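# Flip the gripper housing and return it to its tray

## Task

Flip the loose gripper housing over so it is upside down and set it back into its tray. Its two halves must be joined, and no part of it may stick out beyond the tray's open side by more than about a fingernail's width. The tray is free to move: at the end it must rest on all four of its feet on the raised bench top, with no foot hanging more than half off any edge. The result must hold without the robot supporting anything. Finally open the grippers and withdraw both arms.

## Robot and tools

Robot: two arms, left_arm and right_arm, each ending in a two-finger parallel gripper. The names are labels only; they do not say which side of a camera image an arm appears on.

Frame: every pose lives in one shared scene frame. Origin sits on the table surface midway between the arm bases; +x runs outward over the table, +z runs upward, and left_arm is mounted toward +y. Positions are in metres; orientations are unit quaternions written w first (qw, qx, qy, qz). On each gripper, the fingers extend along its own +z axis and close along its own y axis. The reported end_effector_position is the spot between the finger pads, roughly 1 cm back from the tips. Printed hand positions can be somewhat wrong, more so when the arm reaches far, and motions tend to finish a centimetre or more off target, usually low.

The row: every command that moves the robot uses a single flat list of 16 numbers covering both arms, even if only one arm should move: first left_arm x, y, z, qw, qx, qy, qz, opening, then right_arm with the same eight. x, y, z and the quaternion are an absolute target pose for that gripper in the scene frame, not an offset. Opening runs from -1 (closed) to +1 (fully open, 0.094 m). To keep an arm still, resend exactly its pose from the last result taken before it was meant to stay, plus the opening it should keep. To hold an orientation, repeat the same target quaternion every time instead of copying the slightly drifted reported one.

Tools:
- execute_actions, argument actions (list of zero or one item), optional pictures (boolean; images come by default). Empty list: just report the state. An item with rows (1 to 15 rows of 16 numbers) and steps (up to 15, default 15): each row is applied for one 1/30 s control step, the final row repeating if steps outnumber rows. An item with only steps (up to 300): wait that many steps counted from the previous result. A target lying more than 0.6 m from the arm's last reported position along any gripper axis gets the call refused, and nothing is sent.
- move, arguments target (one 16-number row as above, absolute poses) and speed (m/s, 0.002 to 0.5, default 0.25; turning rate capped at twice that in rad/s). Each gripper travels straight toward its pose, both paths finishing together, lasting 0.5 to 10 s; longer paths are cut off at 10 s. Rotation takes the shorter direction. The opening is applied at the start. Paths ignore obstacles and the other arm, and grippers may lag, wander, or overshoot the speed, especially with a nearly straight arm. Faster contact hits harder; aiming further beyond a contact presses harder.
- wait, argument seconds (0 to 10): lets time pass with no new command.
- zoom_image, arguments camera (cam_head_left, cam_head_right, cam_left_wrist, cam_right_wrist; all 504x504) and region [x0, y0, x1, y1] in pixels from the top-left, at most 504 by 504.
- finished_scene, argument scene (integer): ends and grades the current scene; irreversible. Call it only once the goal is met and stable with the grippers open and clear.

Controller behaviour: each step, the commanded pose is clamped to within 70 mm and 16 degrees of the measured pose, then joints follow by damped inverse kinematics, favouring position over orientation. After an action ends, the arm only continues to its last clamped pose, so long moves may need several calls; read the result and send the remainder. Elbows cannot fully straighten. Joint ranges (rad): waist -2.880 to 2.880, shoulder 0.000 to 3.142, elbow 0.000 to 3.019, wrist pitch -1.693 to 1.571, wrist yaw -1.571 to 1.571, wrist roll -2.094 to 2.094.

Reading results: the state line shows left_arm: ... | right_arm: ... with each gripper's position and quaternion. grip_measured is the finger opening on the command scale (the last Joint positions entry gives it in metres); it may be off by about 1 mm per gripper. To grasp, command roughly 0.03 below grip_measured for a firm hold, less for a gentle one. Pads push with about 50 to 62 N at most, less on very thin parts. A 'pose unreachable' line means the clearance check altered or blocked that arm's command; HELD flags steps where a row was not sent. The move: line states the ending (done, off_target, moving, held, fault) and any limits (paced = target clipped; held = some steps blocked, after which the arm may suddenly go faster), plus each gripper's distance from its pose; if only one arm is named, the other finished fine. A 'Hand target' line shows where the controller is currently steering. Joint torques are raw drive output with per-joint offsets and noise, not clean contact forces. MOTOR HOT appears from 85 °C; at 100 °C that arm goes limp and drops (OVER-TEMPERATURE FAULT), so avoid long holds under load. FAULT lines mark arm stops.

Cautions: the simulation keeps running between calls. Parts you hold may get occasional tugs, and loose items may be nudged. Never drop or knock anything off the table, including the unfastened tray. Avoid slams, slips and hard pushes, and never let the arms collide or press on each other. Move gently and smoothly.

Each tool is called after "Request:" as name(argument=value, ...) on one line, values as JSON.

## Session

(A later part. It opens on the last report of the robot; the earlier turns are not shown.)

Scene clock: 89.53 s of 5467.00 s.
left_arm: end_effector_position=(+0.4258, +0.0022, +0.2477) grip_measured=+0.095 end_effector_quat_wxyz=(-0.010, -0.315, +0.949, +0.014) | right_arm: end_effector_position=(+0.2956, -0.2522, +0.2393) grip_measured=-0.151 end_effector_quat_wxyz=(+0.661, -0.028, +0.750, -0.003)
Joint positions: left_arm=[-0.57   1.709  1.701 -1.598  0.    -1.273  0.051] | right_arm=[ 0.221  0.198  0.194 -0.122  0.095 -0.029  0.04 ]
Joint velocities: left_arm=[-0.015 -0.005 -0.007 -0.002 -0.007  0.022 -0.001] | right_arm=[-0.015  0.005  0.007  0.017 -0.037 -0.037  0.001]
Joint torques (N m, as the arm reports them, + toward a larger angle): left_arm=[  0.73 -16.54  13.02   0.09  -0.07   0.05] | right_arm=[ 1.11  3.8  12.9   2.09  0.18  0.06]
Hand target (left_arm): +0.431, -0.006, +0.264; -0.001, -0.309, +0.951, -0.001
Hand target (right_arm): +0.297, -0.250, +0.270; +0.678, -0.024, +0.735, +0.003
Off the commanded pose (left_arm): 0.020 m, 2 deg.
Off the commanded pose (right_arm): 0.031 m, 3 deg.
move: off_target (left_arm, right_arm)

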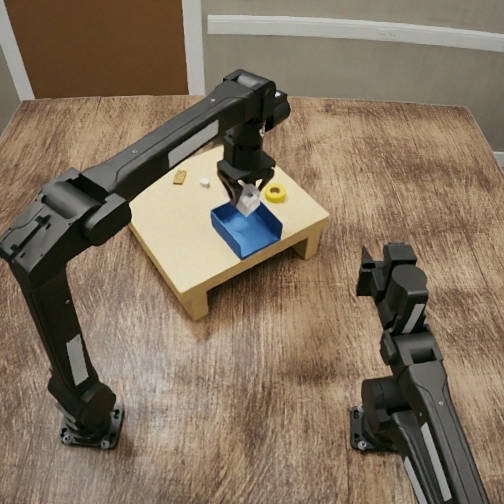

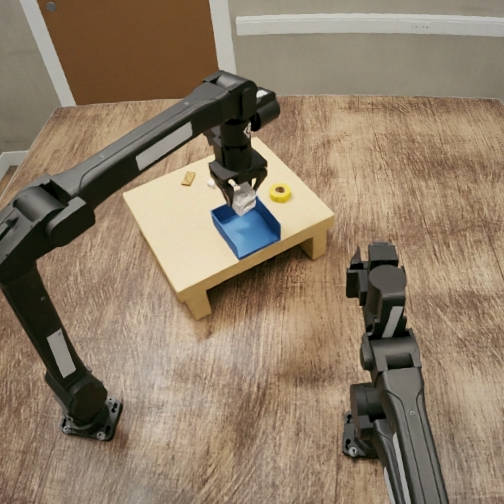

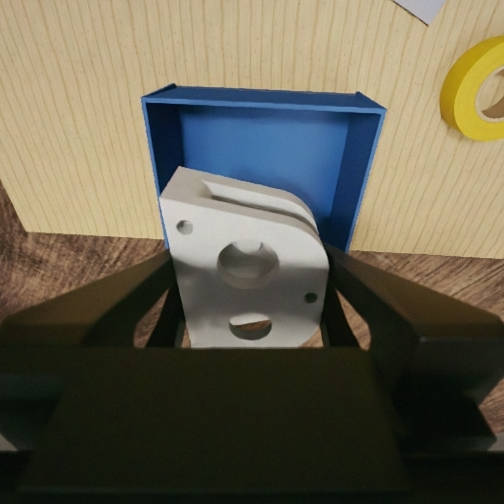

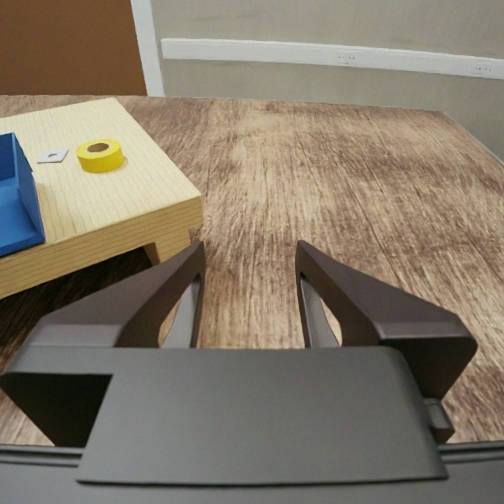

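Request:
move(target=[0.429,0.001,0.195,0,-0.287,0.958,0,0.03,0.2956,-0.2522,0.2393,0.661,-0.028,0.75,-0.003,-0.15], speed=0.06)

Scene clock: 93.97 s of 5467.00 s.
left_arm: end_effector_position=(+0.4258, +0.0021, +0.1927) grip_measured=+0.095 end_effector_quat_wxyz=(-0.005, -0.291, +0.957, +0.006) | right_arm: end_effector_position=(+0.2956, -0.2522, +0.2393) grip_measured=-0.151 end_effector_quat_wxyz=(+0.661, -0.028, +0.750, -0.003)
Joint positions: left_arm=[-0.57   1.709  1.557 -1.436  0.    -1.222  0.051] | right_arm=[ 0.221  0.198  0.194 -0.122  0.095 -0.029  0.04 ]
Joint velocities: left_arm=[-0.015 -0.005 -0.002 -0.002 -0.066  0.007 -0.001] | right_arm=[ 0.005 -0.015 -0.012  0.002  0.007  0.022 -0.001]
Joint torques (N m, as the arm reports them, + toward a larger angle): left_arm=[  1.44 -16.73   9.45   0.86  -0.16   0.09] | right_arm=[ 0.39  3.09  9.24  1.98  0.05 -0.06]
Hand target (left_arm): +0.429, +0.001, +0.195; -0.000, -0.287, +0.958, +0.000
Hand target (right_arm): +0.296, -0.252, +0.239; +0.661, -0.028, +0.750, -0.003
Off the commanded pose (left_arm): 0.004 m, 1 deg.
Off the commanded pose (right_arm): 0.000 m, 0 deg.
After step 90, 0.23 s passed at rest.
move: done

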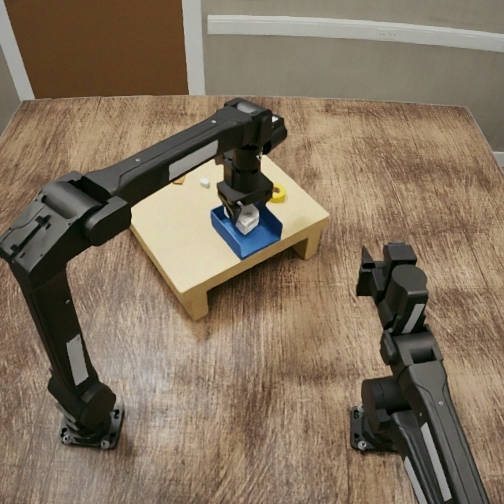

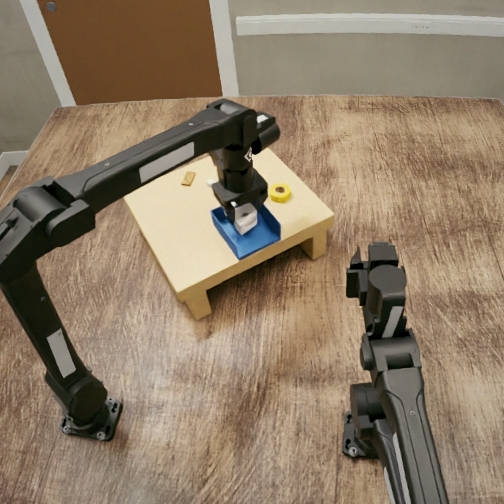

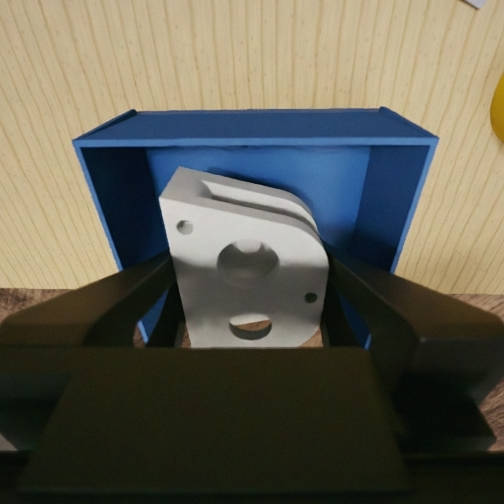

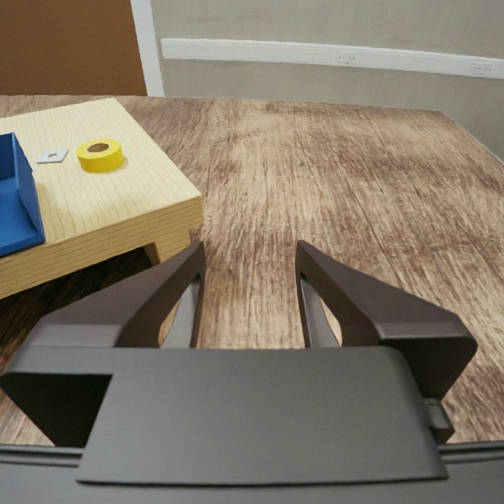

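Request:
move(target=[0.432,0.005,0.163,0,-0.287,0.958,0,0.03,0.2956,-0.2522,0.2393,0.661,-0.028,0.75,-0.003,-0.15], speed=0.02)

Request:
move(target=[0.432,0.005,0.164,0,-0.287,0.958,0,0.28,0.2956,-0.2522,0.2393,0.661,-0.028,0.75,-0.003,-0.15], speed=0.02)

Scene clock: 97.97 s of 5467.00 s.
left_arm: end_effector_position=(+0.4261, +0.0030, +0.1680) grip_measured=+0.095 end_effector_quat_wxyz=(-0.000, -0.287, +0.958, +0.000) | right_arm: end_effector_position=(+0.2956, -0.2522, +0.2393) grip_measured=-0.151 end_effector_quat_wxyz=(+0.661, -0.028, +0.750, -0.003)
Joint positions: left_arm=[-0.569  1.71   1.493 -1.355  0.    -1.211  0.051] | right_arm=[ 0.221  0.198  0.194 -0.122  0.095 -0.029  0.04 ]
Joint velocities: left_arm=[-0.005 -0.015  0.012  0.012 -0.051 -0.022  0.001] | right_arm=[ 0.005  0.005 -0.002 -0.002 -0.051 -0.139  0.   ]
Joint torques (N m, as the arm reports them, + toward a larger angle): left_arm=[  2.37 -15.41   9.11   0.99  -0.17   0.01] | right_arm=[ 0.38  3.14  9.21  1.98  0.05 -0.07]
Hand target (left_arm): +0.432, +0.005, +0.163; +0.000, -0.287, +0.958, +0.000
Hand target (right_arm): +0.296, -0.252, +0.239; +0.661, -0.028, +0.750, -0.003
Off the commanded pose (left_arm): 0.008 m, 0 deg.
Off the commanded pose (right_arm): 0.000 m, 0 deg.
move: done

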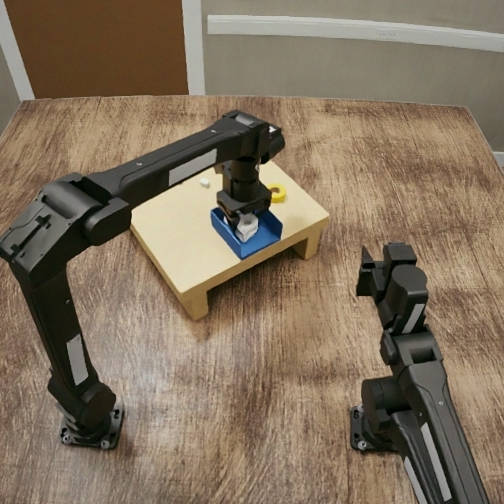

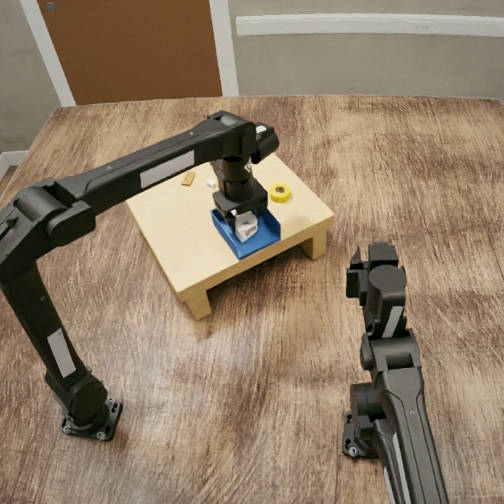

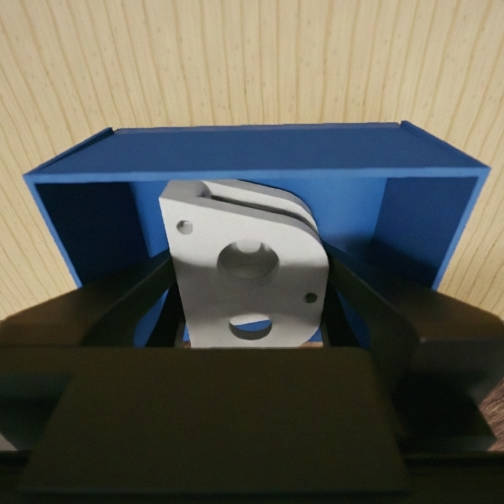

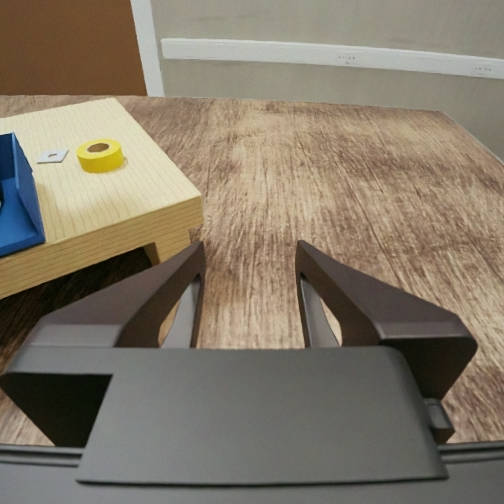

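Scene clock: 98.67 s of 5467.00 s.
left_arm: end_effector_position=(+0.4261, +0.0030, +0.1680) grip_measured=+0.278 end_effector_quat_wxyz=(-0.000, -0.286, +0.958, +0.000) | right_arm: end_effector_position=(+0.2956, -0.2522, +0.2393) grip_measured=-0.151 end_effector_quat_wxyz=(+0.661, -0.028, +0.750, -0.003)
Joint positions: left_arm=[-0.569  1.71   1.493 -1.355  0.    -1.211  0.06 ] | right_arm=[ 0.221  0.198  0.194 -0.122  0.095 -0.029  0.04 ]
Joint velocities: left_arm=[-0.005 -0.005 -0.002 -0.002  0.007  0.007 -0.001] | right_arm=[-0.005 -0.005  0.007  0.002 -0.037 -0.022  0.   ]
Joint torques (N m, as the arm reports them, + toward a larger angle): left_arm=[  2.12 -15.25   9.25   0.82  -0.17   0.04] | right_arm=[ 0.36  3.15  9.24  1.97  0.04 -0.07]
Hand target (left_arm): +0.432, +0.005, +0.164; +0.000, -0.287, +0.958, +0.000
Hand target (right_arm): +0.296, -0.252, +0.239; +0.661, -0.028, +0.750, -0.003
Off the commanded pose (left_arm): 0.007 m, 0 deg.
Off the commanded pose (right_arm): 0.000 m, 0 deg.
move: done

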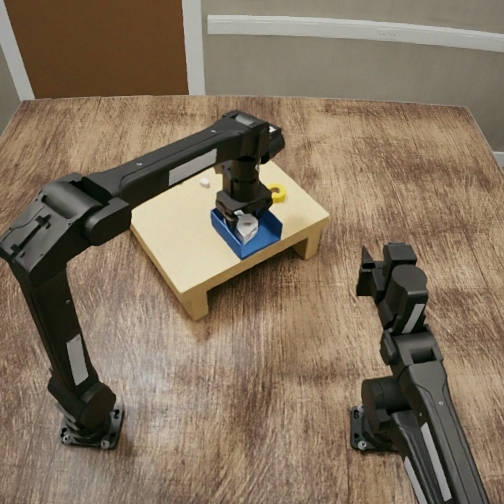

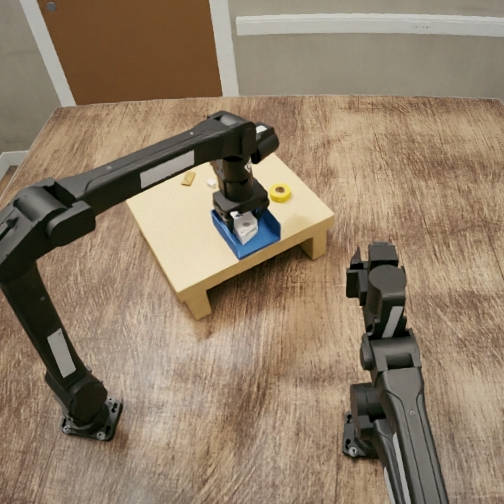

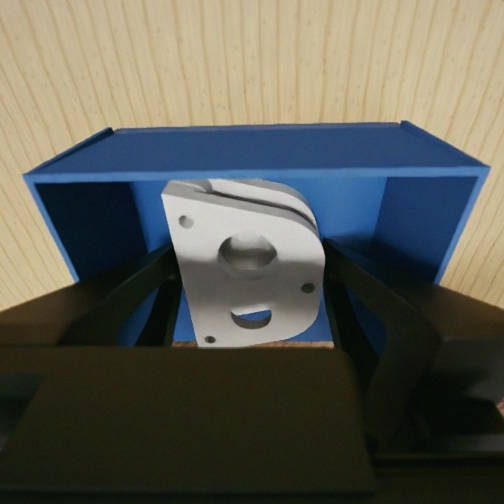

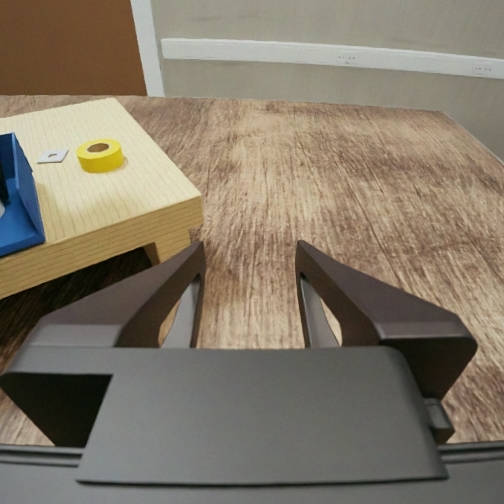

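Request:
move(target=[0.432,-0.001,0.27,0,-0.287,0.958,0,0.28,0.2956,-0.2522,0.2393,0.661,-0.028,0.75,-0.003,-0.15], speed=0.08)

Request:
move(target=[0.27,0.27,0.27,0,-0.287,0.958,0,0.28,0.2956,-0.2522,0.2393,0.661,-0.028,0.75,-0.003,-0.15])

Request:
zoom_image(camera="cam_head_left", region=[190, 170, 310, 280])

Scene clock: 103.03 s of 5467.00 s.
left_arm: end_effector_position=(+0.4251, +0.0037, +0.2516) grip_measured=+0.279 end_effector_quat_wxyz=(-0.011, -0.286, +0.958, +0.015) | right_arm: end_effector_position=(+0.2956, -0.2522, +0.2393) grip_measured=-0.151 end_effector_quat_wxyz=(+0.661, -0.028, +0.750, -0.003)
Joint positions: left_arm=[-0.569  1.707  1.709 -1.61   0.    -1.211  0.06 ] | right_arm=[ 0.221  0.198  0.194 -0.122  0.095 -0.029  0.04 ]
Joint velocities: left_arm=[-0.005 -0.005  0.012  0.007  0.007 -0.037 -0.001] | right_arm=[ 0.005 -0.005  0.007 -0.002 -0.007 -0.022  0.001]
Joint torques (N m, as the arm reports them, + toward a larger angle): left_arm=[  1.29 -17.41  12.63   0.27  -0.17  -0.05] | right_arm=[ 0.37  3.17  9.22  1.99  0.04 -0.07]
Hand target (left_arm): +0.431, -0.000, +0.270; +0.000, -0.287, +0.958, -0.000
Hand target (right_arm): +0.296, -0.252, +0.239; +0.661, -0.028, +0.750, -0.003
Off the commanded pose (left_arm): 0.020 m, 2 deg.
Off the commanded pose (right_arm): 0.000 m, 0 deg.
move: off_target (left_arm)

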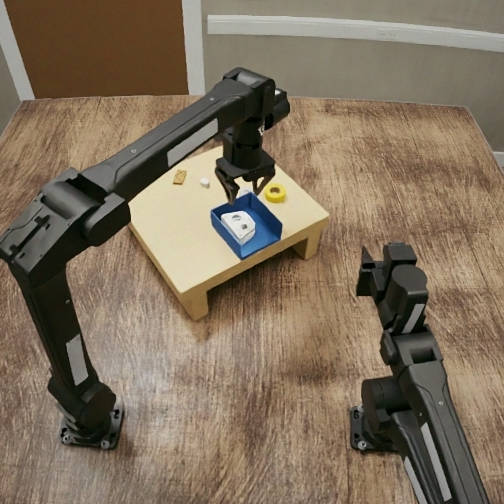

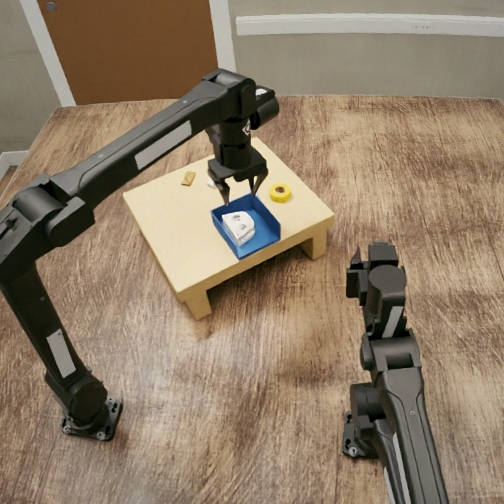

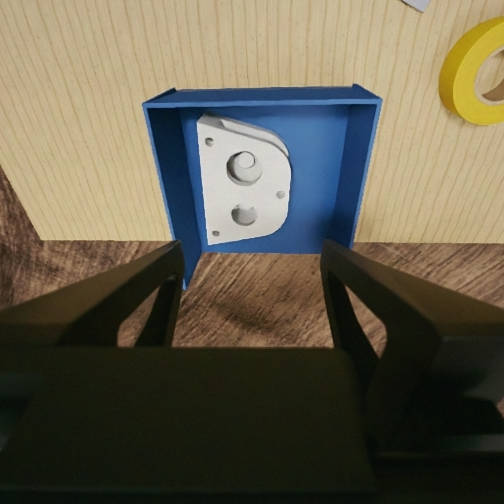

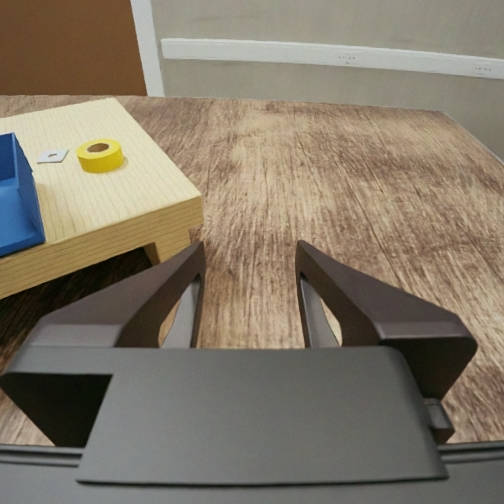

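Scene clock: 104.90 s of 5467.00 s.
left_arm: end_effector_position=(+0.2697, +0.2722, +0.2729) grip_measured=+0.279 end_effector_quat_wxyz=(+0.009, -0.293, +0.956, +0.001) | right_arm: end_effector_position=(+0.2956, -0.2522, +0.2393) grip_measured=-0.151 end_effector_quat_wxyz=(+0.661, -0.028, +0.750, -0.003)
Joint positions: left_arm=[-0.075  1.008  1.091 -1.639 -0.01  -0.73   0.06 ] | right_arm=[ 0.221  0.198  0.194 -0.122  0.095 -0.029  0.04 ]
Joint velocities: left_arm=[ 0.005  0.005 -0.012  0.007  0.007  0.007  0.   ] | right_arm=[-0.005 -0.005  0.007 -0.002 -0.022 -0.022 -0.   ]
Joint torques (N m, as the arm reports them, + toward a larger angle): left_arm=[ 1.27 -4.83  9.32  0.31 -0.05  0.04] | right_arm=[ 0.4   3.24  9.2   1.98  0.04 -0.07]
Hand target (left_arm): +0.269, +0.272, +0.272; +0.003, -0.287, +0.958, +0.003
Hand target (right_arm): +0.296, -0.252, +0.239; +0.661, -0.028, +0.750, -0.003
Off the commanded pose (left_arm): 0.004 m, 1 deg.
Off the commanded pose (right_arm): 0.000 m, 0 deg.
move: done

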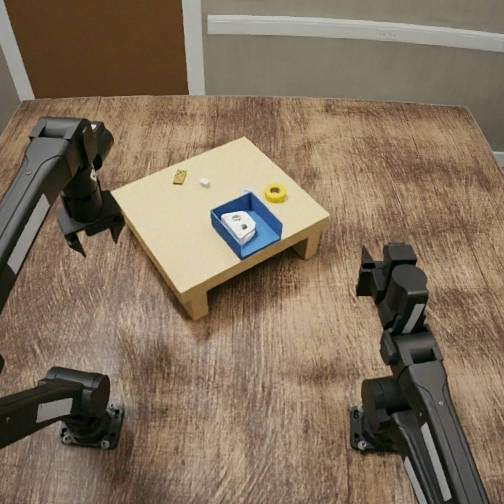

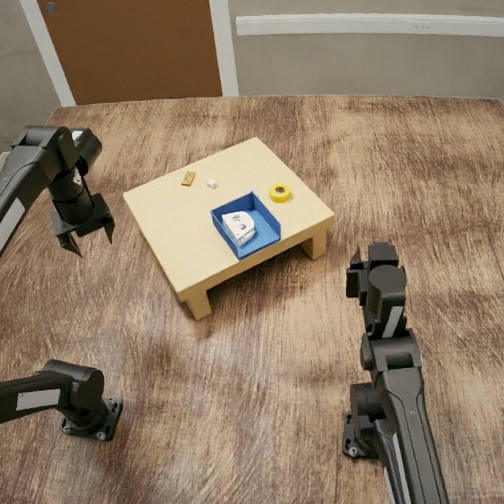

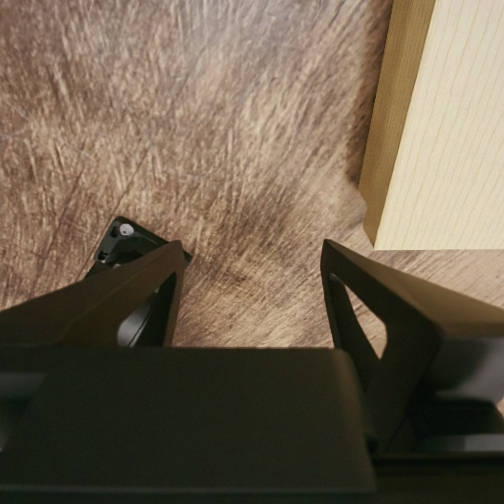

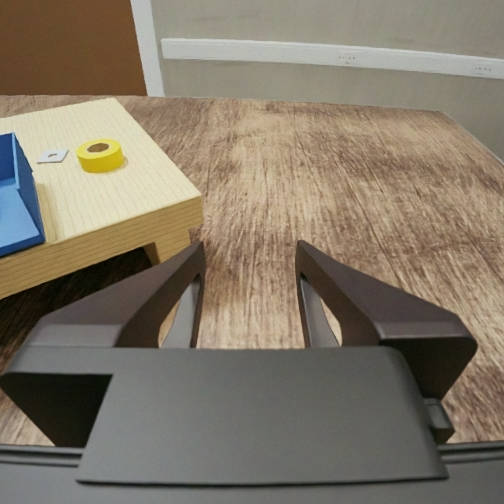

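Region (190, 170, 310, 280) of cam_head_left's 504x504 image, scaled by 4.200, with more detail than that image has; it fills the top 462 rows of this view, and the rest is white.

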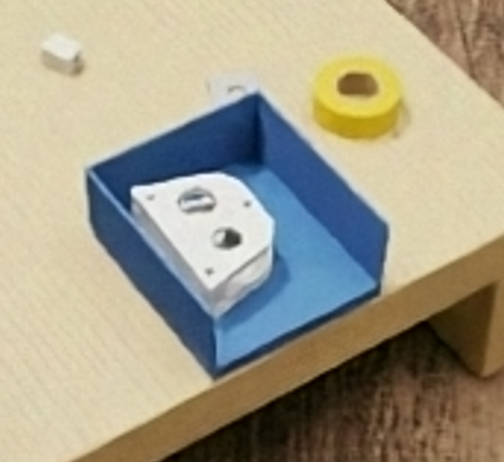

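Request:
finished_scene(scene=2)

The scene is finished: the task was done.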